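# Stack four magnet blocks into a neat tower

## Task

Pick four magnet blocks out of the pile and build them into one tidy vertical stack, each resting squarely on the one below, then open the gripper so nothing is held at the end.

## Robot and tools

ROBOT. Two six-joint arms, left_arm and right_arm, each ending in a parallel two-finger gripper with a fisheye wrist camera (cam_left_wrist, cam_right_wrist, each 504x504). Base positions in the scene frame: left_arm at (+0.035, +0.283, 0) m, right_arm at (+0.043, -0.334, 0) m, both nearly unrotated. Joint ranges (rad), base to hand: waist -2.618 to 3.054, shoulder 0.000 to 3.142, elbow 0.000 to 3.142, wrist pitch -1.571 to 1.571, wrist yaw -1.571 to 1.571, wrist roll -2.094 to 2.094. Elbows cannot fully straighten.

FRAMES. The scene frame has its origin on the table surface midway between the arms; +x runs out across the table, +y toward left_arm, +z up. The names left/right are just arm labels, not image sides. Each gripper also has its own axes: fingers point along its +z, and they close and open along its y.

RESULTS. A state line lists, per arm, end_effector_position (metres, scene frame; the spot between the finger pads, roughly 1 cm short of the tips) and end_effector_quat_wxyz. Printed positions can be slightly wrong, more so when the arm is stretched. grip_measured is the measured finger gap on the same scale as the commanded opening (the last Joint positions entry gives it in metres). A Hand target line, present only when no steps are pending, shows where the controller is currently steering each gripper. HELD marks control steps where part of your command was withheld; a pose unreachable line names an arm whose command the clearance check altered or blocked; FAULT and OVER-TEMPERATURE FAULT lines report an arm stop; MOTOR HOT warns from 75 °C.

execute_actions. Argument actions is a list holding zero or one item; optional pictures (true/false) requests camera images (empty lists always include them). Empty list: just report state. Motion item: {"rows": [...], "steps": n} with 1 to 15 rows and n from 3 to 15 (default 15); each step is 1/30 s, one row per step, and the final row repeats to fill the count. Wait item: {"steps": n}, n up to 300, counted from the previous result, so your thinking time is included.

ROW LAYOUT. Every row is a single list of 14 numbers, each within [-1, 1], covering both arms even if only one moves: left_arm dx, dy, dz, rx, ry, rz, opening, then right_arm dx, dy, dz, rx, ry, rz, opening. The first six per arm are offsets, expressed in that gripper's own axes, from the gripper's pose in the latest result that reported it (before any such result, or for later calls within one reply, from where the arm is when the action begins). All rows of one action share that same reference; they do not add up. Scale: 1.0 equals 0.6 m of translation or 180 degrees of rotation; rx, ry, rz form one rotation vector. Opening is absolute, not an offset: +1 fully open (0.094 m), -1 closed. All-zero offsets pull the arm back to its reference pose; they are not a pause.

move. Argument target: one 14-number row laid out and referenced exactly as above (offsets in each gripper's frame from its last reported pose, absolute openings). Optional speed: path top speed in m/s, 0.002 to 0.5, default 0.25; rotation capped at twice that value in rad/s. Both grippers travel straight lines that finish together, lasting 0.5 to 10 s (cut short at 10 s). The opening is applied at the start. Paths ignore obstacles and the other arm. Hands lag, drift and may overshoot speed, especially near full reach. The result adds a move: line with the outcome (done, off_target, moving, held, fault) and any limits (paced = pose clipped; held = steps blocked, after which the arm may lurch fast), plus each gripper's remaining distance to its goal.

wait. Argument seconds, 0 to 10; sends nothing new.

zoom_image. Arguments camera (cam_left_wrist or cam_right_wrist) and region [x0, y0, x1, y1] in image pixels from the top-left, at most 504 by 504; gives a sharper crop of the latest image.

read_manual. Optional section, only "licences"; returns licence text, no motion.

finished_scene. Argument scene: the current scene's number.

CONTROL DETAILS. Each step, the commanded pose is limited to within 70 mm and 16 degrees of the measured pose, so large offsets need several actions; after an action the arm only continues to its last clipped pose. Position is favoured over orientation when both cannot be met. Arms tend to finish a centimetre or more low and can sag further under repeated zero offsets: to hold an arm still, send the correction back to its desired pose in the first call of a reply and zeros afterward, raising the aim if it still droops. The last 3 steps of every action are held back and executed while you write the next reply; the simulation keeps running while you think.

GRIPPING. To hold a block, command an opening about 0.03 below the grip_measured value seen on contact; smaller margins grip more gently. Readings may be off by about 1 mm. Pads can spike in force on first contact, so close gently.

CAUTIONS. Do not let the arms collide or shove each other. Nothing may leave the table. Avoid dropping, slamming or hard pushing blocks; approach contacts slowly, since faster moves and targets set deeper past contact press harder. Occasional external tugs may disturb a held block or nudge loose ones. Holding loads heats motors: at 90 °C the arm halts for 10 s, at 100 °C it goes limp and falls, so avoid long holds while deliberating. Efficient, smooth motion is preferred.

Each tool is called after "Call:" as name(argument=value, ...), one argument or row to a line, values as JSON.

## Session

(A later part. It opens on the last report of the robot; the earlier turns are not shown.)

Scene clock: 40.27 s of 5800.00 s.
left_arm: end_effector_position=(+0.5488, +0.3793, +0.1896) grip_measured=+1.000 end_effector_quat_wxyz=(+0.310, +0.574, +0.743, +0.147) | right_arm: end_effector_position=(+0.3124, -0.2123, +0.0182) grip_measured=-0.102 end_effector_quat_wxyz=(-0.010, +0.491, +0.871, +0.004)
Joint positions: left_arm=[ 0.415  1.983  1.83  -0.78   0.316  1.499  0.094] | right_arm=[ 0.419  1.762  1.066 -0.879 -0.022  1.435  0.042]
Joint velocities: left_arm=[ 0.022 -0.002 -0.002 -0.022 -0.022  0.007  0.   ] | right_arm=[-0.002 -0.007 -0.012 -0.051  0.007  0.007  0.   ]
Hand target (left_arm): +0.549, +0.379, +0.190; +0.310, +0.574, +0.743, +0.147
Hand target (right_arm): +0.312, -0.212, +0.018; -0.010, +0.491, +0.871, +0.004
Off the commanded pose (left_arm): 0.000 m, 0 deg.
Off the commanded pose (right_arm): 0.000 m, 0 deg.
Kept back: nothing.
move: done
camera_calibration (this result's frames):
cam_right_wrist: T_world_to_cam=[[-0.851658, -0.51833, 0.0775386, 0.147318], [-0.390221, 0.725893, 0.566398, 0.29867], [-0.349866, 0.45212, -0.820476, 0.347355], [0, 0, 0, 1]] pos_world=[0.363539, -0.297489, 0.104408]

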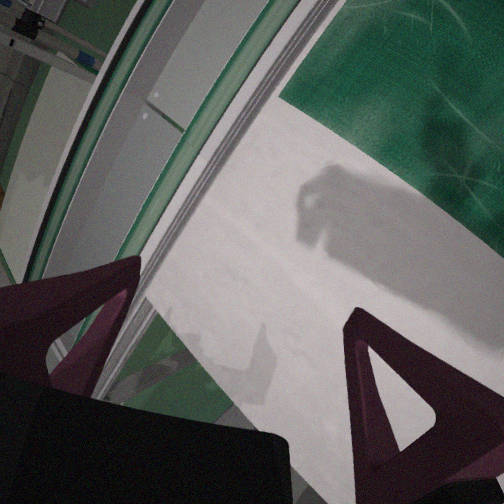

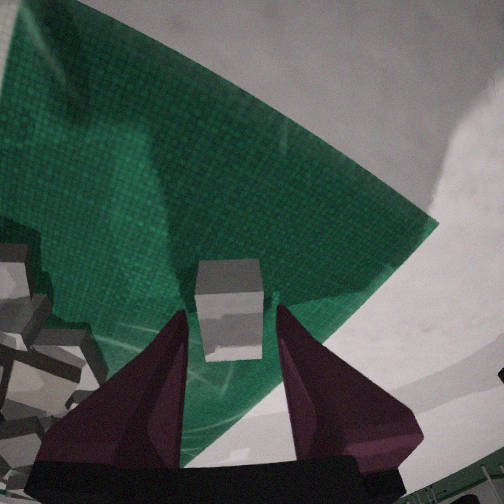

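Call:
move(
  target=[0,0,0,0,0,0,1,0,0.008,-0.085,0,0,0,-0.1],
)

Call:
move(
  target=[0,0,0,0,0,0,1,-0.055,0.18,-0.03,-0.015,-0.02,-0.41,-0.2],
  speed=0.35,
)

Scene clock: 41.53 s of 5800.00 s.
left_arm: end_effector_position=(+0.5488, +0.3793, +0.1896) grip_measured=+1.000 end_effector_quat_wxyz=(+0.310, +0.574, +0.743, +0.147) | right_arm: end_effector_position=(+0.3118, -0.2123, +0.0590) grip_measured=-0.102 end_effector_quat_wxyz=(-0.018, +0.491, +0.871, -0.005)
Joint positions: left_arm=[ 0.415  1.983  1.83  -0.78   0.316  1.499  0.094] | right_arm=[ 0.419  1.726  1.195 -1.071 -0.023  1.435  0.042]
Joint velocities: left_arm=[ 0.002  0.012  0.002  0.081 -0.022 -0.051  0.   ] | right_arm=[-0.007 -0.022 -0.002 -0.037  0.081  0.051 -0.   ]
Hand target (left_arm): +0.549, +0.379, +0.190; +0.310, +0.574, +0.743, +0.147
Hand target (right_arm): +0.316, -0.210, +0.069; -0.010, +0.491, +0.871, +0.005
Off the commanded pose (left_arm): 0.000 m, 0 deg.
Off the commanded pose (right_arm): 0.012 m, 1 deg.
Kept back: nothing.
move: off_target (right_arm)
camera_calibration (this result's frames):
cam_right_wrist: T_world_to_cam=[[-0.849551, -0.517509, 0.102216, 0.141751], [-0.376831, 0.730982, 0.568914, 0.272111], [-0.369136, 0.444803, -0.81602, 0.384845], [0, 0, 0, 1]] pos_world=[0.365025, -0.296731, 0.144744]

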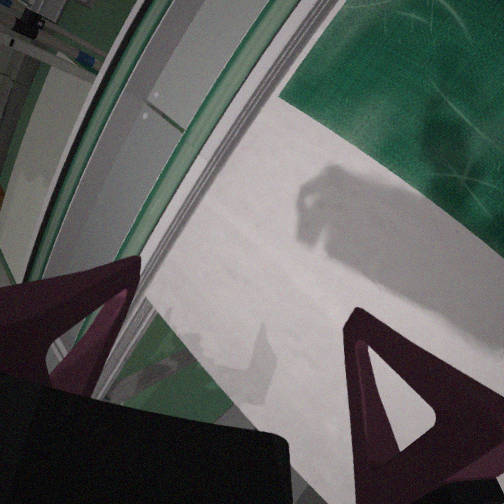

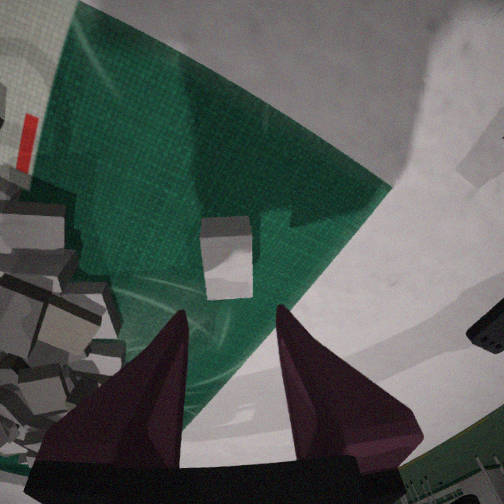

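Scene clock: 44.03 s of 5800.00 s.
left_arm: end_effector_position=(+0.5488, +0.3793, +0.1896) grip_measured=+1.000 end_effector_quat_wxyz=(+0.310, +0.574, +0.743, +0.147) | right_arm: end_effector_position=(+0.4133, -0.1824, +0.0696) grip_measured=-0.198 end_effector_quat_wxyz=(+0.008, -0.132, +0.991, +0.012)
Joint positions: left_arm=[ 0.415  1.983  1.83  -0.78   0.316  1.499  0.094] | right_arm=[ 0.388  2.062  1.689 -1.176 -0.019  0.113  0.038]
Joint velocities: left_arm=[-0.002 -0.012 -0.022 -0.007 -0.007 -0.007  0.   ] | right_arm=[-0.007 -0.002 -0.007  0.007 -0.007  0.022 -0.   ]
Hand target (left_arm): +0.549, +0.379, +0.190; +0.310, +0.574, +0.743, +0.147
Hand target (right_arm): +0.422, -0.185, +0.075; +0.019, -0.131, +0.991, +0.012
Off the commanded pose (left_arm): 0.000 m, 0 deg.
Off the commanded pose (right_arm): 0.010 m, 1 deg.
Kept back: nothing.
move: done
camera_calibration (this result's frames):
cam_right_wrist: T_world_to_cam=[[0.260351, -0.964006, 0.0539373, -0.294476], [-0.824074, -0.192755, 0.532679, 0.301382], [-0.503109, -0.183132, -0.844597, 0.360462], [0, 0, 0, 1]] pos_world=[0.50638, -0.159772, 0.159788]

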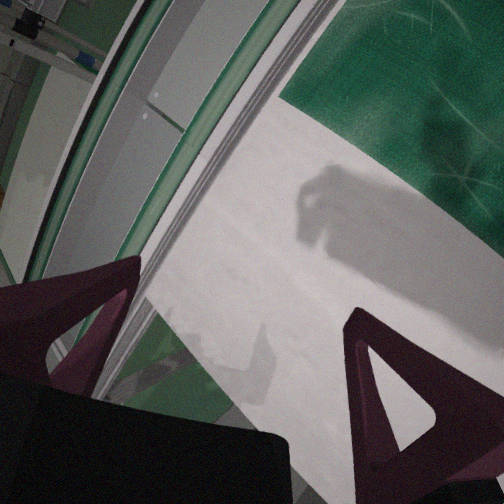

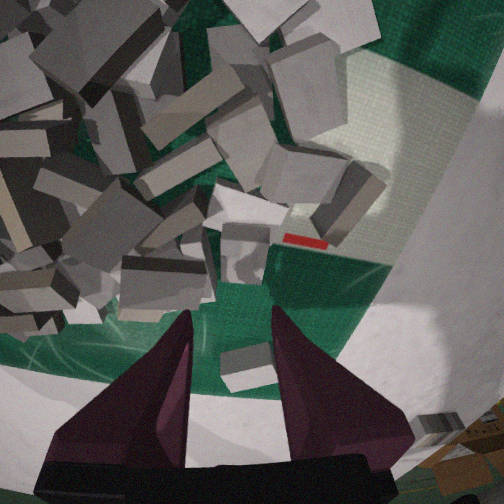

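Call:
move(
  target=[0,0,0,0,0,0,1,0.016,-0.014,0.036,0.005,-0.098,0.017,-0.25],
  speed=0.15,
)

Scene clock: 46.03 s of 5800.00 s.
left_arm: end_effector_position=(+0.5488, +0.3793, +0.1896) grip_measured=+1.000 end_effector_quat_wxyz=(+0.310, +0.574, +0.743, +0.147) | right_arm: end_effector_position=(+0.4055, -0.1949, +0.0387) grip_measured=-0.248 end_effector_quat_wxyz=(+0.144, -0.104, +0.984, +0.025)
Joint positions: left_arm=[ 0.415  1.983  1.83  -0.78   0.316  1.499  0.094] | right_arm=[ 0.388  1.815  1.175 -0.638  0.03   0.162  0.035]
Joint velocities: left_arm=[ 0.002 -0.007  0.012  0.007 -0.037  0.007  0.   ] | right_arm=[-0.002  0.002  0.012  0.007 -0.022  0.037  0.   ]
Hand target (left_arm): +0.549, +0.379, +0.190; +0.310, +0.574, +0.743, +0.147
Hand target (right_arm): +0.406, -0.193, +0.046; +0.160, -0.105, +0.981, +0.023
Off the commanded pose (left_arm): 0.000 m, 0 deg.
Off the commanded pose (right_arm): 0.009 m, 2 deg.
Kept back: nothing.
move: done
camera_calibration (this result's frames):
cam_right_wrist: T_world_to_cam=[[0.190929, -0.980116, 0.0540317, -0.277866], [-0.944103, -0.168287, 0.28346, 0.372019], [-0.268731, -0.105132, -0.957461, 0.252649], [0, 0, 0, 1]] pos_world=[0.472171, -0.183173, 0.151462]

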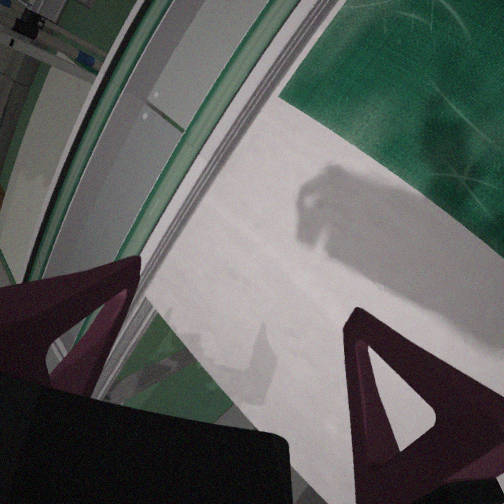

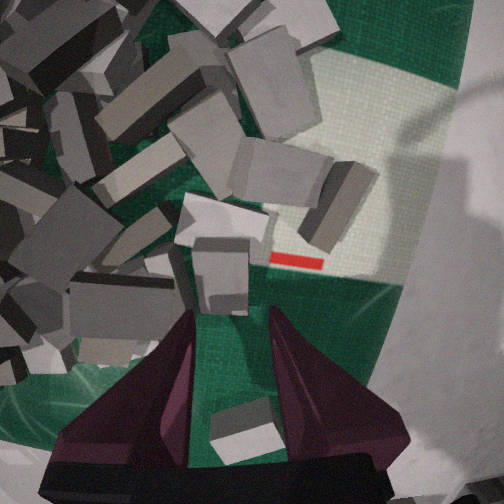

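Call:
move(
  target=[0,0,0,0,0,0,1,-0.012,0.012,0.016,0,-0.006,0,-0.22],
  speed=0.05,
)

Scene clock: 47.03 s of 5800.00 s.
left_arm: end_effector_position=(+0.5488, +0.3793, +0.1896) grip_measured=+1.000 end_effector_quat_wxyz=(+0.310, +0.574, +0.743, +0.147) | right_arm: end_effector_position=(+0.4089, -0.1920, +0.0372) grip_measured=-0.222 end_effector_quat_wxyz=(+0.150, -0.102, +0.983, +0.027)
Joint positions: left_arm=[ 0.415  1.983  1.83  -0.78   0.316  1.499  0.094] | right_arm=[ 0.392  1.823  1.175 -0.617  0.03   0.17   0.037]
Joint velocities: left_arm=[-0.017  0.012  0.007  0.007  0.037  0.007  0.   ] | right_arm=[-0.002 -0.012 -0.007 -0.037 -0.066 -0.051 -0.001]
Hand target (left_arm): +0.549, +0.379, +0.190; +0.310, +0.574, +0.743, +0.147
Hand target (right_arm): +0.413, -0.186, +0.032; +0.154, -0.104, +0.982, +0.026
Off the commanded pose (left_arm): 0.000 m, 0 deg.
Off the commanded pose (right_arm): 0.009 m, 0 deg.
Kept back: nothing.
move: done
camera_calibration (this result's frames):
cam_right_wrist: T_world_to_cam=[[0.186596, -0.981199, 0.0493023, -0.273794], [-0.947811, -0.166586, 0.271853, 0.378423], [-0.258529, -0.0974558, -0.961075, 0.249916], [0, 0, 0, 1]] pos_world=[0.474373, -0.181251, 0.150811]

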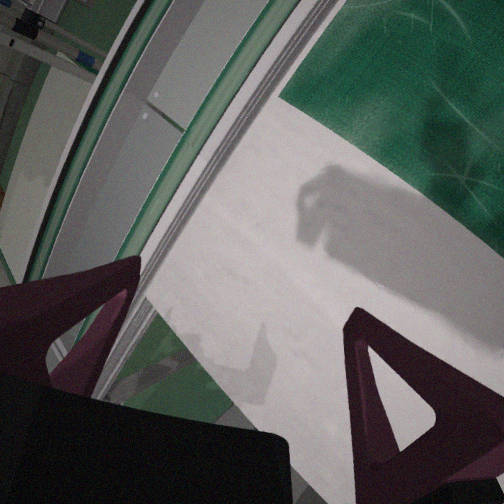

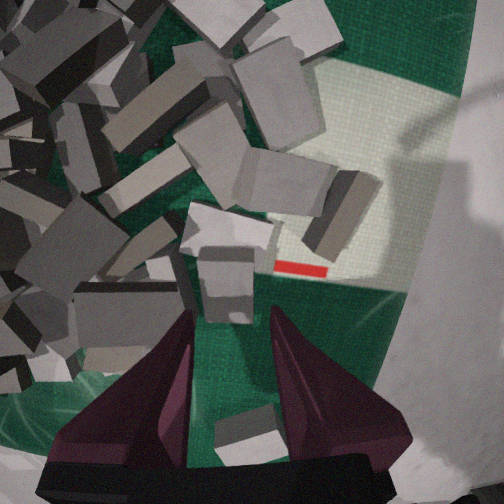

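Call:
move(
  target=[0,0,0,0,0,0,1,-0.004,0.009,0.038,0,0,0,-0.24],
  speed=0.05,
)

Call:
zoom_image(
  camera="cam_right_wrist",
  region=[130, 220, 330, 420],
)

Scene clock: 47.97 s of 5800.00 s.
left_arm: end_effector_position=(+0.5488, +0.3793, +0.1896) grip_measured=+1.000 end_effector_quat_wxyz=(+0.310, +0.574, +0.743, +0.147) | right_arm: end_effector_position=(+0.4090, -0.1919, +0.0361) grip_measured=-0.238 end_effector_quat_wxyz=(+0.150, -0.102, +0.983, +0.027)
Joint positions: left_arm=[ 0.415  1.983  1.83  -0.78   0.316  1.499  0.094] | right_arm=[ 0.392  1.827  1.175 -0.615  0.03   0.171  0.036]
Joint velocities: left_arm=[ 0.002  0.012 -0.012 -0.037 -0.007  0.022  0.   ] | right_arm=[-0.012 -0.017 -0.012  0.007  0.066 -0.022 -0.001]
Hand target (left_arm): +0.549, +0.379, +0.190; +0.310, +0.574, +0.743, +0.147
Hand target (right_arm): +0.415, -0.185, +0.017; +0.150, -0.102, +0.983, +0.027
Off the commanded pose (left_arm): 0.000 m, 0 deg.
Off the commanded pose (right_arm): 0.022 m, 0 deg.
Kept back: nothing.
move: off_target (right_arm)
camera_calibration (this result's frames):
cam_right_wrist: T_world_to_cam=[[0.18631, -0.981244, 0.0494819, -0.273604], [-0.947477, -0.166117, 0.273301, 0.378793], [-0.259955, -0.0978017, -0.960655, 0.249373], [0, 0, 0, 1]] pos_world=[0.474699, -0.181159, 0.149576]

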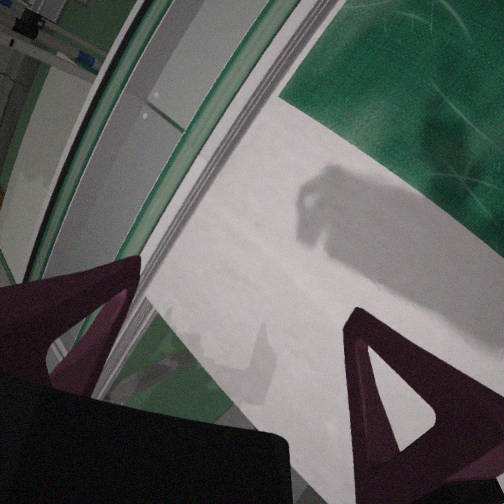

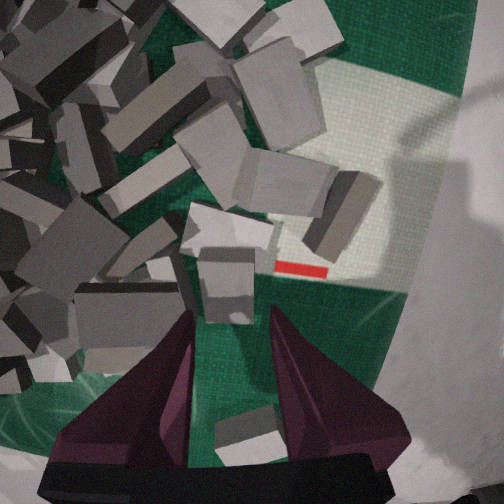

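Region (130, 220, 330, 420) of cam_right_wrist's 504x504 image, scaled by 2.520, with more detail than that image has.

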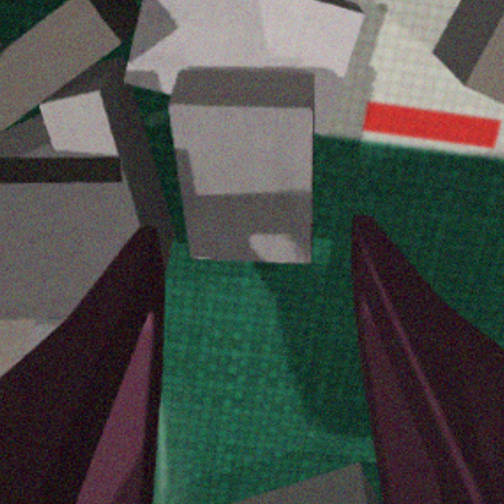

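Call:
move(
  target=[0,0,0,0,0,0,1,0,-0.004,-0.004,0,0,0,-0.36],
  speed=0.05,
)

Call:
move(
  target=[0,0,0,0,0,0,1,-0.004,0,0.03,0,0,0,-0.36],
  speed=0.04,
)

Call:
zoom_image(
  camera="cam_right_wrist",
  region=[130, 220, 330, 420],
)

Scene clock: 48.90 s of 5800.00 s.
left_arm: end_effector_position=(+0.5488, +0.3793, +0.1896) grip_measured=+1.000 end_effector_quat_wxyz=(+0.310, +0.574, +0.743, +0.147) | right_arm: end_effector_position=(+0.4091, -0.1918, +0.0368) grip_measured=-0.358 end_effector_quat_wxyz=(+0.150, -0.102, +0.983, +0.027)
Joint positions: left_arm=[ 0.415  1.983  1.83  -0.78   0.316  1.499  0.094] | right_arm=[ 0.392  1.825  1.175 -0.616  0.03   0.171  0.03 ]
Joint velocities: left_arm=[-0.022 -0.007 -0.017 -0.081 -0.081  0.051  0.   ] | right_arm=[-0.017 -0.012 -0.007  0.051 -0.037 -0.066  0.001]
Hand target (left_arm): +0.549, +0.379, +0.190; +0.310, +0.574, +0.743, +0.147
Hand target (right_arm): +0.409, -0.194, +0.038; +0.150, -0.102, +0.983, +0.027
Off the commanded pose (left_arm): 0.000 m, 0 deg.
Off the commanded pose (right_arm): 0.003 m, 0 deg.
Kept back: nothing.
move: done
camera_calibration (this result's frames):
cam_right_wrist: T_world_to_cam=[[0.186359, -0.981267, 0.0488312, -0.273559], [-0.947807, -0.166472, 0.271937, 0.378774], [-0.258714, -0.0969606, -0.961075, 0.249714], [0, 0, 0, 1]] pos_world=[0.47459, -0.181167, 0.150349]

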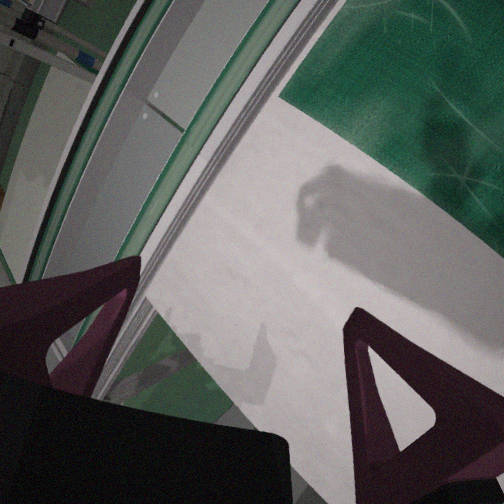

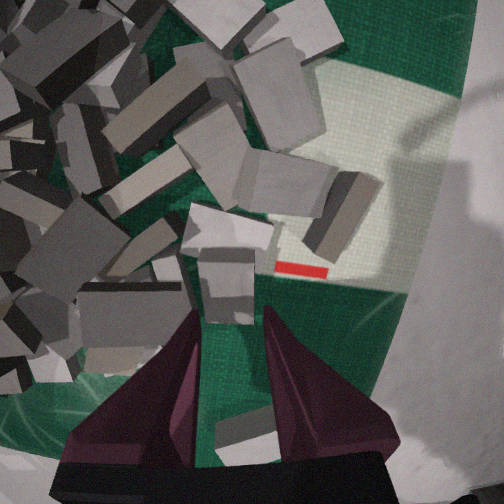

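Scene clock: 49.60 s of 5800.00 s.
left_arm: end_effector_position=(+0.5488, +0.3793, +0.1896) grip_measured=+1.000 end_effector_quat_wxyz=(+0.310, +0.574, +0.743, +0.147) | right_arm: end_effector_position=(+0.4094, -0.1917, +0.0364) grip_measured=-0.358 end_effector_quat_wxyz=(+0.151, -0.102, +0.983, +0.027)
Joint positions: left_arm=[ 0.415  1.983  1.83  -0.78   0.316  1.499  0.094] | right_arm=[ 0.392  1.826  1.175 -0.614  0.03   0.171  0.03 ]
Joint velocities: left_arm=[ 0.002 -0.012 -0.017 -0.007 -0.022 -0.022  0.   ] | right_arm=[-0.007 -0.012  0.007 -0.037  0.051 -0.051 -0.   ]
Hand target (left_arm): +0.549, +0.379, +0.190; +0.310, +0.574, +0.743, +0.147
Hand target (right_arm): +0.416, -0.190, +0.021; +0.150, -0.102, +0.983, +0.027
Off the commanded pose (left_arm): 0.000 m, 0 deg.
Off the commanded pose (right_arm): 0.018 m, 0 deg.
Kept back: nothing.
move: off_target (right_arm)
camera_calibration (this result's frames):
cam_right_wrist: T_world_to_cam=[[0.186325, -0.981281, 0.0486842, -0.273442], [-0.947999, -0.166549, 0.271219, 0.379365], [-0.258033, -0.0966874, -0.961286, 0.249228], [0, 0, 0, 1]] pos_world=[0.474896, -0.181043, 0.150001]

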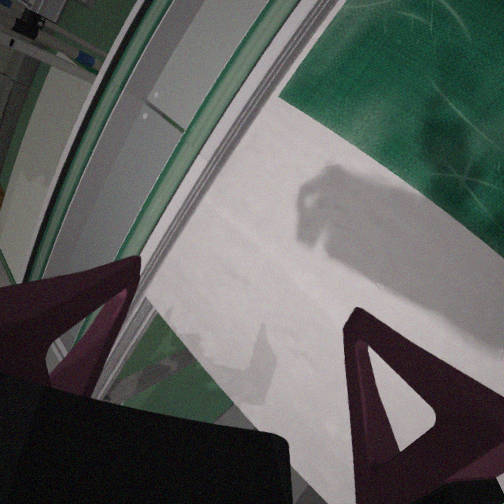

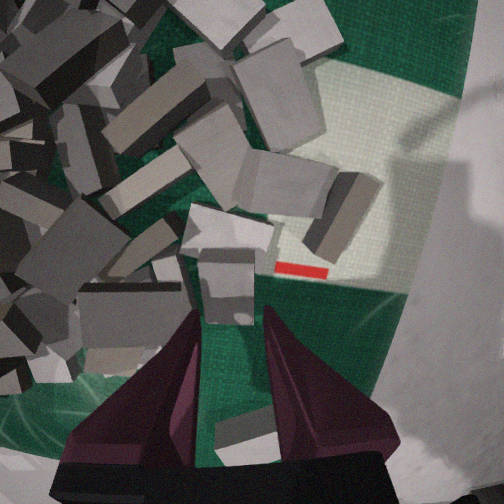

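Region (130, 220, 330, 420) of cam_right_wrist's 504x504 image, scaled by 2.520, with more detail than that image has.

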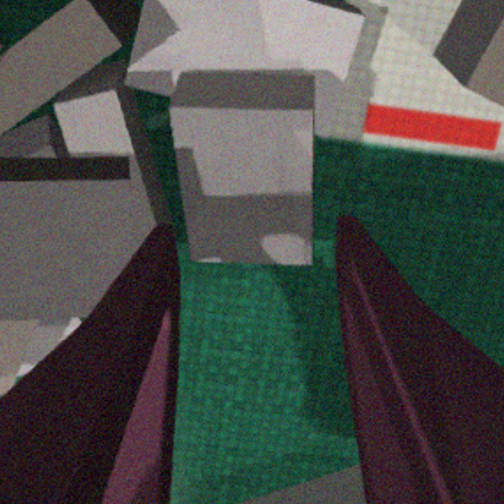

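Call:
move(
  target=[0,0,0,0,0,0,1,0,0,-0.075,0,0,0,-0.2],
)

Call:
move(
  target=[0,0,0,0,0,0,1,-0.03,0.073,-0.025,0.083,0.07,0.5,-0.2],
  speed=0.4,
)

Scene clock: 50.90 s of 5800.00 s.
left_arm: end_effector_position=(+0.5488, +0.3793, +0.1896) grip_measured=+1.000 end_effector_quat_wxyz=(+0.310, +0.574, +0.743, +0.147) | right_arm: end_effector_position=(+0.3888, -0.2001, +0.0639) grip_measured=-0.202 end_effector_quat_wxyz=(+0.131, -0.102, +0.986, +0.021)
Joint positions: left_arm=[ 0.415  1.983  1.83  -0.78   0.316  1.499  0.094] | right_arm=[ 0.392  1.741  1.199 -0.764  0.03   0.171  0.037]
Joint velocities: left_arm=[ 0.007  0.002  0.007  0.051 -0.051 -0.007  0.   ] | right_arm=[-0.002 -0.007 -0.002 -0.022 -0.007 -0.007 -0.   ]
Hand target (left_arm): +0.549, +0.379, +0.190; +0.310, +0.574, +0.743, +0.147
Hand target (right_arm): +0.395, -0.195, +0.079; +0.151, -0.102, +0.983, +0.028
Off the commanded pose (left_arm): 0.000 m, 0 deg.
Off the commanded pose (right_arm): 0.018 m, 2 deg.
Kept back: nothing.
move: off_target (right_arm)
camera_calibration (this result's frames):
cam_right_wrist: T_world_to_cam=[[0.188146, -0.980464, 0.0573745, -0.280312], [-0.936898, -0.161647, 0.309987, 0.345117], [-0.294657, -0.112077, -0.949008, 0.279933], [0, 0, 0, 1]] pos_world=[0.458563, -0.187675, 0.17476]

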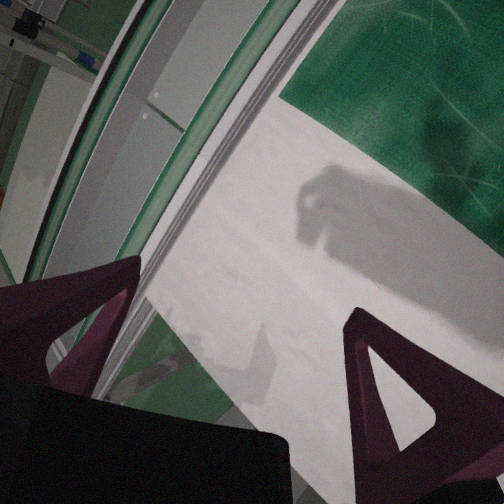

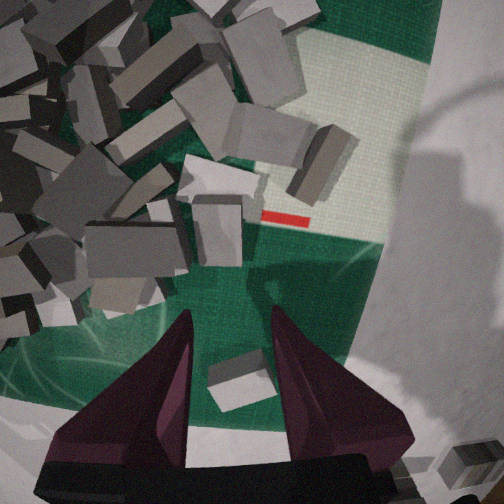

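Scene clock: 53.60 s of 5800.00 s.
left_arm: end_effector_position=(+0.5488, +0.3793, +0.1896) grip_measured=+1.000 end_effector_quat_wxyz=(+0.310, +0.574, +0.743, +0.147) | right_arm: end_effector_position=(+0.3921, -0.1595, +0.0807) grip_measured=-0.202 end_effector_quat_wxyz=(-0.011, +0.637, +0.771, -0.020)
Joint positions: left_arm=[ 0.415  1.983  1.83  -0.78   0.316  1.499  0.094] | right_arm=[ 0.47   2.085  1.768 -1.299 -0.004  1.841  0.037]
Joint velocities: left_arm=[-0.002 -0.002  0.022  0.037 -0.095 -0.139  0.   ] | right_arm=[-0.012 -0.007 -0.012 -0.095 -0.081  0.037  0.001]
Hand target (left_arm): +0.549, +0.379, +0.190; +0.310, +0.574, +0.743, +0.147
Hand target (right_arm): +0.393, -0.155, +0.085; -0.010, +0.637, +0.770, -0.018
Off the commanded pose (left_arm): 0.000 m, 0 deg.
Off the commanded pose (right_arm): 0.006 m, 0 deg.
Kept back: nothing.
move: done
camera_calibration (this result's frames):
cam_right_wrist: T_world_to_cam=[[-0.975147, -0.186143, 0.12016, 0.335683], [-0.0935037, 0.837437, 0.538476, 0.159822], [-0.200861, 0.513858, -0.834029, 0.355179], [0, 0, 0, 1]] pos_world=[0.413626, -0.253867, 0.169833]

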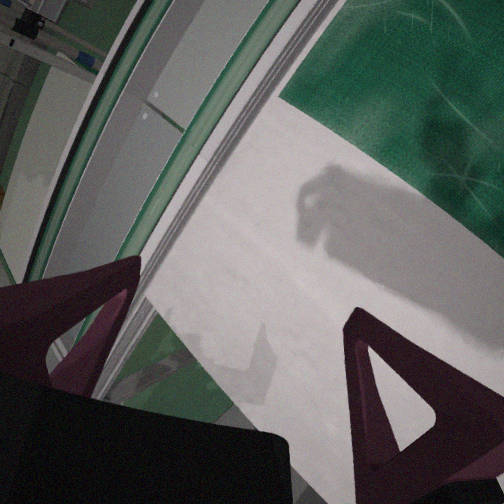

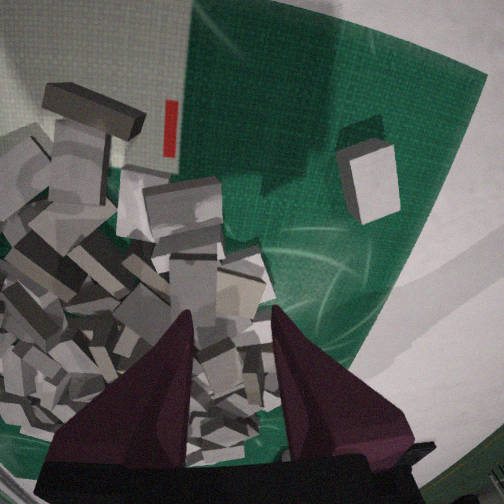

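Call:
zoom_image(
  camera="cam_right_wrist",
  region=[110, 160, 300, 350],
)

Region (110, 160, 300, 350) of cam_right_wrist's 504x504 image, scaled by 2.653, with more detail than that image has.

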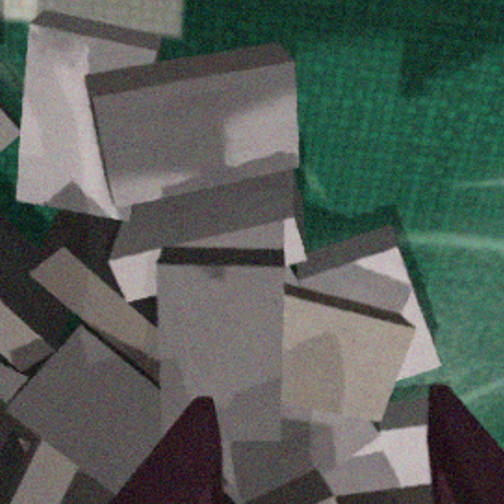

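Call:
move(
  target=[0,0,0,0,0,0,1,0.003,0.04,0.008,-0.014,0.08,0,-0.2],
  speed=0.12,
)

Scene clock: 55.33 s of 5800.00 s.
left_arm: end_effector_position=(+0.5488, +0.3793, +0.1896) grip_measured=+1.000 end_effector_quat_wxyz=(+0.310, +0.574, +0.743, +0.147) | right_arm: end_effector_position=(+0.4172, -0.1497, +0.0804) grip_measured=-0.202 end_effector_quat_wxyz=(-0.087, +0.633, +0.765, +0.082)
Joint positions: left_arm=[ 0.415  1.983  1.83  -0.78   0.316  1.499  0.094] | right_arm=[ 0.366  2.085  1.747 -1.175 -0.234  1.746  0.037]
Joint velocities: left_arm=[-0.012  0.017 -0.002  0.037 -0.007 -0.095  0.   ] | right_arm=[-0.017 -0.012 -0.002  0.007 -0.11  -0.022  0.   ]
Hand target (left_arm): +0.549, +0.379, +0.190; +0.310, +0.574, +0.743, +0.147
Hand target (right_arm): +0.415, -0.153, +0.076; -0.093, +0.634, +0.764, +0.079
Off the commanded pose (left_arm): 0.000 m, 0 deg.
Off the commanded pose (right_arm): 0.007 m, 1 deg.
Kept back: nothing.
move: done
camera_calibration (this result's frames):
cam_right_wrist: T_world_to_cam=[[-0.977637, -0.202169, 0.0579129, 0.365637], [-0.0962017, 0.674806, 0.731698, 0.115343], [-0.187007, 0.709764, -0.679164, 0.36602], [0, 0, 0, 1]] pos_world=[0.437004, -0.263701, 0.143016]

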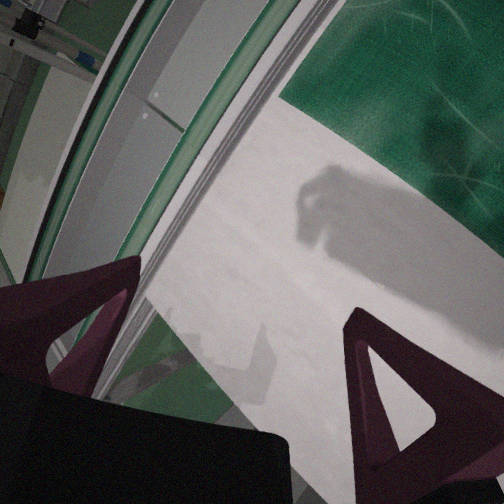

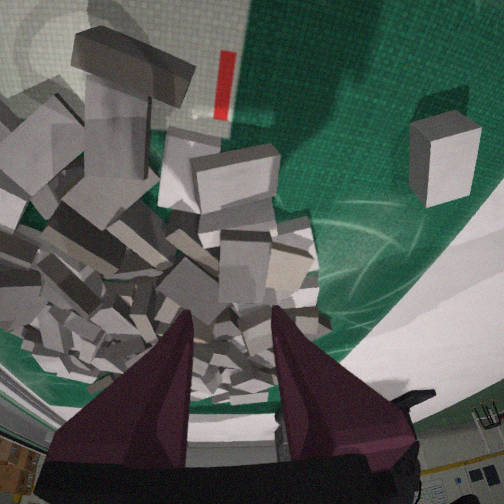

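Call:
move(
  target=[0,0,0,0,0,0,1,-0.016,-0.012,0.03,0,0,0.025,-0.25],
  speed=0.07,
)

Scene clock: 56.57 s of 5800.00 s.
left_arm: end_effector_position=(+0.5488, +0.3793, +0.1896) grip_measured=+1.000 end_effector_quat_wxyz=(+0.310, +0.574, +0.743, +0.147) | right_arm: end_effector_position=(+0.4112, -0.1516, +0.0566) grip_measured=-0.248 end_effector_quat_wxyz=(-0.093, +0.657, +0.745, +0.075)
Joint positions: left_arm=[ 0.415  1.983  1.83  -0.78   0.316  1.499  0.094] | right_arm=[ 0.366  2.085  1.652 -1.092 -0.236  1.807  0.035]
Joint velocities: left_arm=[ 0.012  0.007  0.002 -0.022  0.037  0.007  0.   ] | right_arm=[-0.002  0.002 -0.017  0.037  0.051  0.007 -0.   ]
Hand target (left_arm): +0.549, +0.379, +0.190; +0.310, +0.574, +0.743, +0.147
Hand target (right_arm): +0.411, -0.156, +0.060; -0.091, +0.663, +0.739, +0.079
Off the commanded pose (left_arm): 0.000 m, 0 deg.
Off the commanded pose (right_arm): 0.006 m, 1 deg.
Kept back: nothing.
move: done
camera_calibration (this result's frames):
cam_right_wrist: T_world_to_cam=[[-0.986001, -0.144099, 0.0838838, 0.37154], [-0.0375116, 0.681904, 0.730479, 0.110429], [-0.162462, 0.717107, -0.677764, 0.34104], [0, 0, 0, 1]] pos_world=[0.425887, -0.266325, 0.119312]

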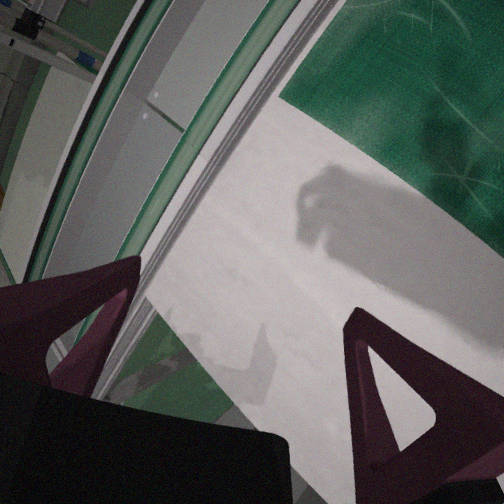

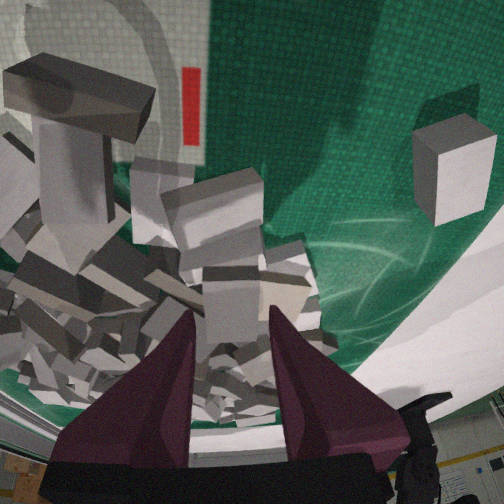

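Call:
move(
  target=[0,0,0,0,0,0,1,0,0,0.016,0,0,0,-0.25],
  speed=0.04,
)

Call:
move(
  target=[0,0,0,0,0,0,1,0,0,0,0,0,0,-0.53],
)

Call:
zoom_image(
  camera="cam_right_wrist",
  region=[160, 230, 300, 370],
)

Scene clock: 57.53 s of 5800.00 s.
left_arm: end_effector_position=(+0.5488, +0.3793, +0.1896) grip_measured=+1.000 end_effector_quat_wxyz=(+0.310, +0.574, +0.743, +0.147) | right_arm: end_effector_position=(+0.4181, -0.1490, +0.0571) grip_measured=-0.248 end_effector_quat_wxyz=(-0.086, +0.655, +0.745, +0.088)
Joint positions: left_arm=[ 0.415  1.983  1.83  -0.78   0.316  1.499  0.094] | right_arm=[ 0.366  2.085  1.652 -1.061 -0.236  1.808  0.035]
Joint velocities: left_arm=[-0.012 -0.002 -0.017  0.066  0.007  0.051  0.   ] | right_arm=[-0.007  0.002 -0.012  0.007 -0.066  0.037  0.   ]
Hand target (left_arm): +0.549, +0.379, +0.190; +0.310, +0.574, +0.743, +0.147
Hand target (right_arm): +0.411, -0.150, +0.048; -0.093, +0.657, +0.745, +0.075
Off the commanded pose (left_arm): 0.000 m, 0 deg.
Off the commanded pose (right_arm): 0.012 m, 2 deg.
Kept back: nothing.
move: off_target (right_arm)
camera_calibration (this result's frames):
cam_right_wrist: T_world_to_cam=[[-0.988072, -0.144102, 0.0543001, 0.381289], [-0.0578537, 0.674148, 0.736327, 0.115617], [-0.142713, 0.724403, -0.674444, 0.333253], [0, 0, 0, 1]] pos_world=[0.430989, -0.264408, 0.118924]

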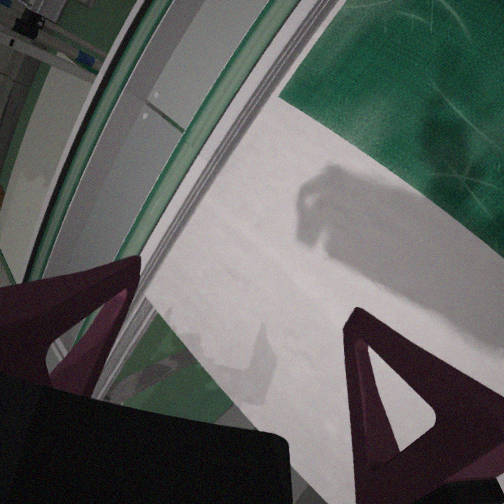

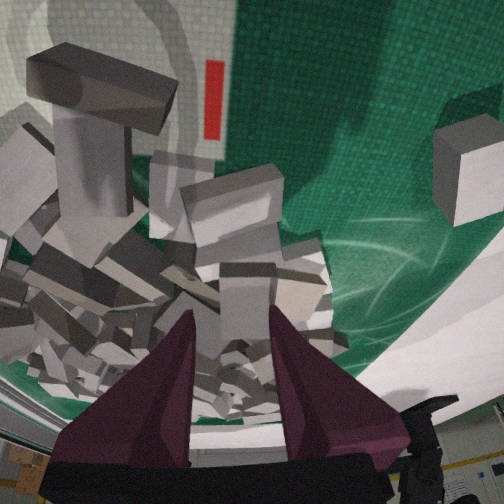

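Scene clock: 58.03 s of 5800.00 s.
left_arm: end_effector_position=(+0.5488, +0.3793, +0.1896) grip_measured=+1.000 end_effector_quat_wxyz=(+0.310, +0.574, +0.743, +0.147) | right_arm: end_effector_position=(+0.4181, -0.1490, +0.0571) grip_measured=-0.528 end_effector_quat_wxyz=(-0.086, +0.655, +0.745, +0.088)
Joint positions: left_arm=[ 0.415  1.983  1.83  -0.78   0.316  1.499  0.094] | right_arm=[ 0.366  2.085  1.652 -1.061 -0.236  1.808  0.022]
Joint velocities: left_arm=[ 0.007 -0.002 -0.012 -0.022 -0.081 -0.007  0.   ] | right_arm=[-0.012 -0.007  0.012 -0.051 -0.037 -0.007  0.   ]
Hand target (left_arm): +0.549, +0.379, +0.190; +0.310, +0.574, +0.743, +0.147
Hand target (right_arm): +0.418, -0.149, +0.057; -0.086, +0.655, +0.745, +0.088
Off the commanded pose (left_arm): 0.000 m, 0 deg.
Off the commanded pose (right_arm): 0.000 m, 0 deg.
Kept back: nothing.
move: done
camera_calibration (this result's frames):
cam_right_wrist: T_world_to_cam=[[-0.988072, -0.144102, 0.0543001, 0.381289], [-0.0578537, 0.674148, 0.736327, 0.115617], [-0.142713, 0.724403, -0.674444, 0.333253], [0, 0, 0, 1]] pos_world=[0.430989, -0.264408, 0.118924]

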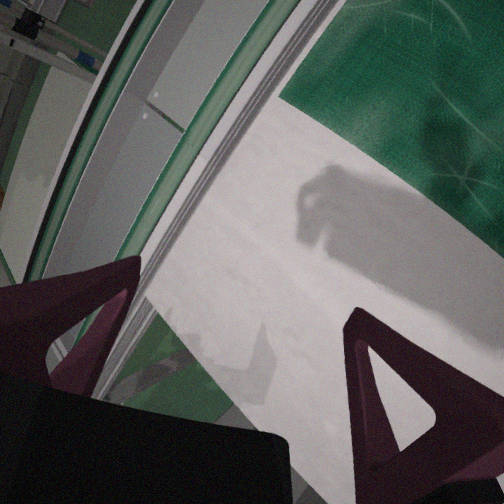

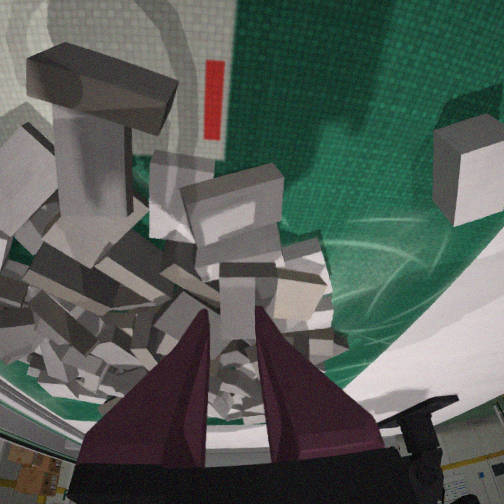

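Region (160, 230, 300, 370) of cam_right_wrist's 504x504 image, scaled by 3.600, with more detail than that image has.

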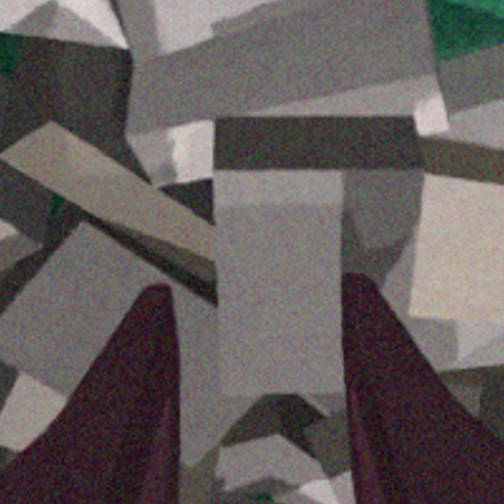

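Call:
move(
  target=[0,0,0,0,0,0,1,0,-0.012,0,-0.01,0,0,-0.2],
  speed=0.04,
)

Scene clock: 59.03 s of 5800.00 s.
left_arm: end_effector_position=(+0.5488, +0.3793, +0.1896) grip_measured=+1.000 end_effector_quat_wxyz=(+0.310, +0.574, +0.743, +0.147) | right_arm: end_effector_position=(+0.4125, -0.1498, +0.0516) grip_measured=-0.202 end_effector_quat_wxyz=(-0.086, +0.657, +0.743, +0.097)
Joint positions: left_arm=[ 0.415  1.983  1.83  -0.78   0.316  1.499  0.094] | right_arm=[ 0.366  2.053  1.577 -1.002 -0.243  1.815  0.037]
Joint velocities: left_arm=[-0.027  0.002 -0.002  0.037  0.022  0.022  0.   ] | right_arm=[-0.017 -0.022 -0.007 -0.022 -0.007  0.037 -0.   ]
Hand target (left_arm): +0.549, +0.379, +0.190; +0.310, +0.574, +0.743, +0.147
Hand target (right_arm): +0.411, -0.150, +0.057; -0.076, +0.656, +0.744, +0.100
Off the commanded pose (left_arm): 0.000 m, 0 deg.
Off the commanded pose (right_arm): 0.006 m, 1 deg.
Kept back: nothing.
move: done
camera_calibration (this result's frames):
cam_right_wrist: T_world_to_cam=[[-0.989608, -0.137963, 0.0405293, 0.378128], [-0.0622843, 0.665315, 0.74396, 0.119989], [-0.129604, 0.733704, -0.666994, 0.324971], [0, 0, 0, 1]] pos_world=[0.42379, -0.266095, 0.112161]

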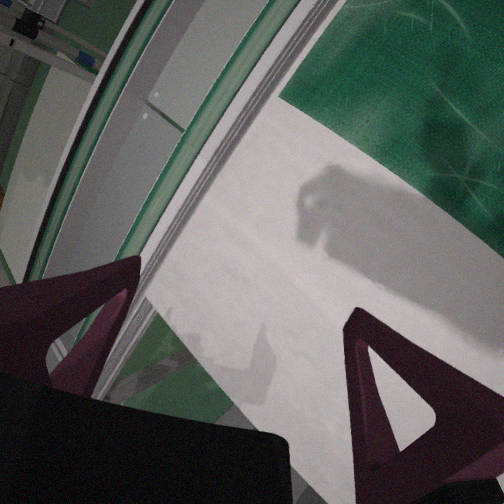

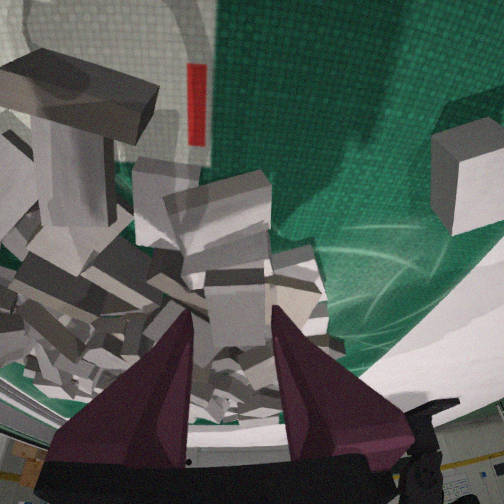

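Call:
move(
  target=[0,0,0,0,0,0,1,-0.002,-0.008,0.004,0,0,0,-0.25],
  speed=0.03,
)

Scene clock: 60.00 s of 5800.00 s.
left_arm: end_effector_position=(+0.5488, +0.3793, +0.1896) grip_measured=+1.000 end_effector_quat_wxyz=(+0.310, +0.574, +0.743, +0.147) | right_arm: end_effector_position=(+0.4098, -0.1508, +0.0461) grip_measured=-0.248 end_effector_quat_wxyz=(-0.087, +0.657, +0.743, +0.095)
Joint positions: left_arm=[ 0.415  1.983  1.83  -0.78   0.316  1.499  0.094] | right_arm=[ 0.366  2.053  1.555 -0.986 -0.243  1.816  0.035]
Joint velocities: left_arm=[-0.007  0.012 -0.012  0.051 -0.007 -0.007  0.   ] | right_arm=[-0.002 -0.002 -0.012 -0.066  0.007 -0.037  0.001]
Hand target (left_arm): +0.549, +0.379, +0.190; +0.310, +0.574, +0.743, +0.147
Hand target (right_arm): +0.408, -0.151, +0.049; -0.086, +0.657, +0.743, +0.097
Off the commanded pose (left_arm): 0.000 m, 0 deg.
Off the commanded pose (right_arm): 0.003 m, 0 deg.
Kept back: nothing.
move: done
camera_calibration (this result's frames):
cam_right_wrist: T_world_to_cam=[[-0.989405, -0.137506, 0.0465796, 0.37529], [-0.0577133, 0.66692, 0.742891, 0.123025], [-0.133217, 0.732332, -0.66779, 0.322964], [0, 0, 0, 1]] pos_world=[0.421438, -0.26696, 0.106797]

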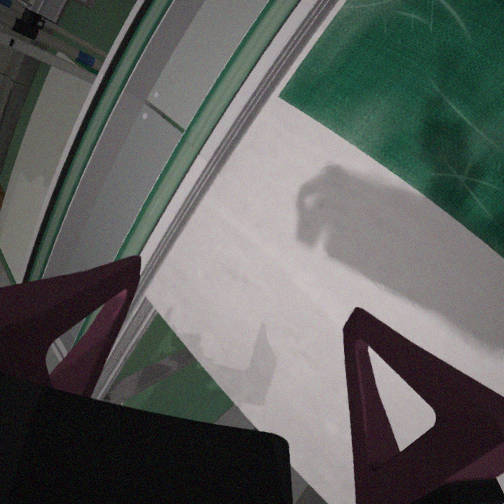

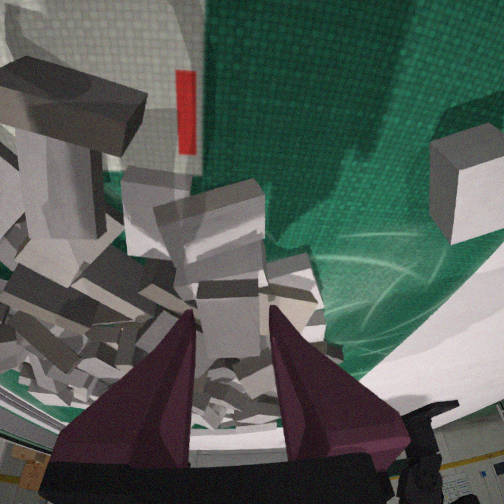

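Call:
move(
  target=[0,0,0,0,0,0,1,0,0,0,0,0,0,-0.53],
)

Call:
move(
  target=[0,0,0,0,0,0,1,0,0.008,-0.07,0,0,0,-0.53],
  speed=0.1,
)

Call:
zoom_image(
  camera="cam_right_wrist",
  region=[160, 230, 300, 370],
)

Scene clock: 60.93 s of 5800.00 s.
left_arm: end_effector_position=(+0.5488, +0.3793, +0.1896) grip_measured=+1.000 end_effector_quat_wxyz=(+0.310, +0.574, +0.743, +0.147) | right_arm: end_effector_position=(+0.4102, -0.1507, +0.0461) grip_measured=-0.483 end_effector_quat_wxyz=(-0.087, +0.657, +0.743, +0.095)
Joint positions: left_arm=[ 0.415  1.983  1.83  -0.78   0.316  1.499  0.094] | right_arm=[ 0.366  2.053  1.555 -0.985 -0.243  1.816  0.024]
Joint velocities: left_arm=[ 0.002 -0.007  0.007 -0.022  0.066 -0.022  0.   ] | right_arm=[ 0.012 -0.007 -0.012  0.037  0.007 -0.051 -0.001]
Hand target (left_arm): +0.549, +0.379, +0.190; +0.310, +0.574, +0.743, +0.147
Hand target (right_arm): +0.410, -0.151, +0.046; -0.087, +0.657, +0.743, +0.095
Off the commanded pose (left_arm): 0.000 m, 0 deg.
Off the commanded pose (right_arm): 0.000 m, 0 deg.
Kept back: nothing.
move: done
camera_calibration (this result's frames):
cam_right_wrist: T_world_to_cam=[[-0.989471, -0.13753, 0.0450914, 0.375741], [-0.0587759, 0.666525, 0.743162, 0.123299], [-0.132262, 0.732687, -0.66759, 0.32259], [0, 0, 0, 1]] pos_world=[0.421698, -0.266864, 0.106784]

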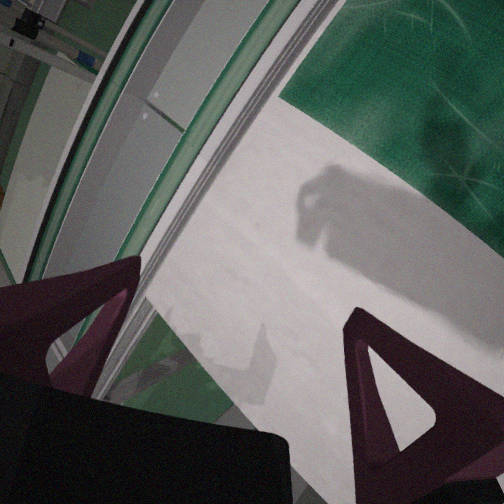

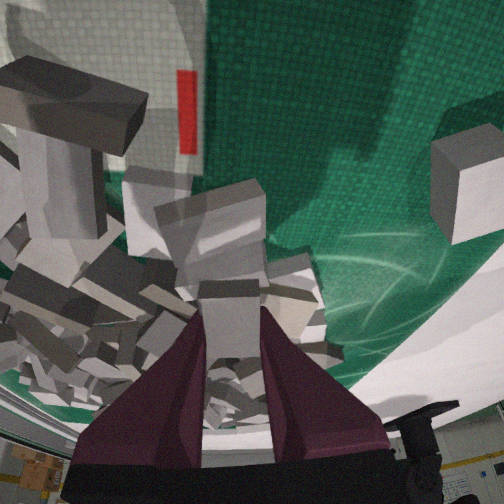

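Scene clock: 61.93 s of 5800.00 s.
left_arm: end_effector_position=(+0.5488, +0.3793, +0.1896) grip_measured=+1.000 end_effector_quat_wxyz=(+0.310, +0.574, +0.743, +0.147) | right_arm: end_effector_position=(+0.4077, -0.1593, +0.0690) grip_measured=-0.483 end_effector_quat_wxyz=(-0.096, +0.659, +0.742, +0.077)
Joint positions: left_arm=[ 0.415  1.983  1.83  -0.78   0.316  1.499  0.094] | right_arm=[ 0.348  2.053  1.651 -1.126 -0.243  1.795  0.024]
Joint velocities: left_arm=[-0.012 -0.017 -0.027 -0.081  0.022  0.037  0.   ] | right_arm=[-0.007 -0.007 -0.012  0.022  0.037 -0.095  0.   ]
Hand target (left_arm): +0.549, +0.379, +0.190; +0.310, +0.574, +0.743, +0.147
Hand target (right_arm): +0.414, -0.160, +0.087; -0.086, +0.657, +0.743, +0.096
Off the commanded pose (left_arm): 0.000 m, 0 deg.
Off the commanded pose (right_arm): 0.019 m, 2 deg.
Kept back: nothing.
move: off_target (right_arm)
camera_calibration (this result's frames):
cam_right_wrist: T_world_to_cam=[[-0.986803, -0.138195, 0.0843879, 0.36721], [-0.0320487, 0.677542, 0.734786, 0.103305], [-0.15872, 0.722385, -0.673029, 0.353374], [0, 0, 0, 1]] pos_world=[0.421762, -0.274519, 0.130936]

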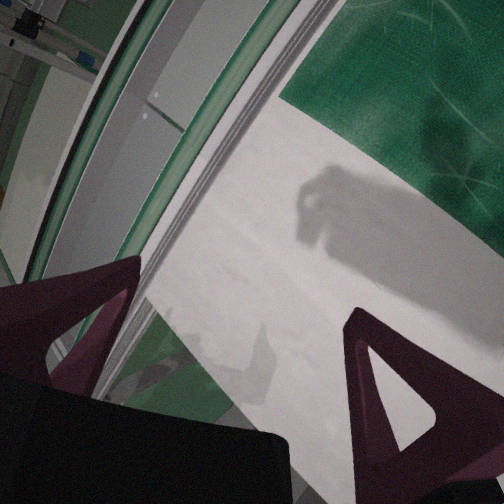

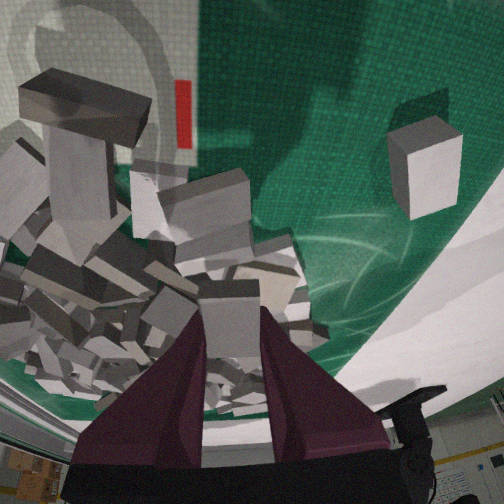

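Region (160, 230, 300, 370) of cam_right_wrist's 504x504 image, scaled by 3.600, with more detail than that image has.

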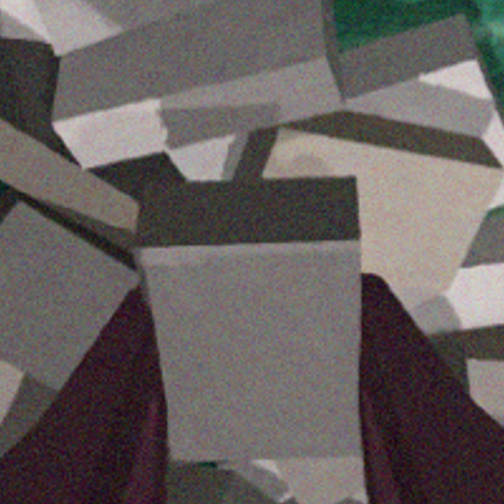

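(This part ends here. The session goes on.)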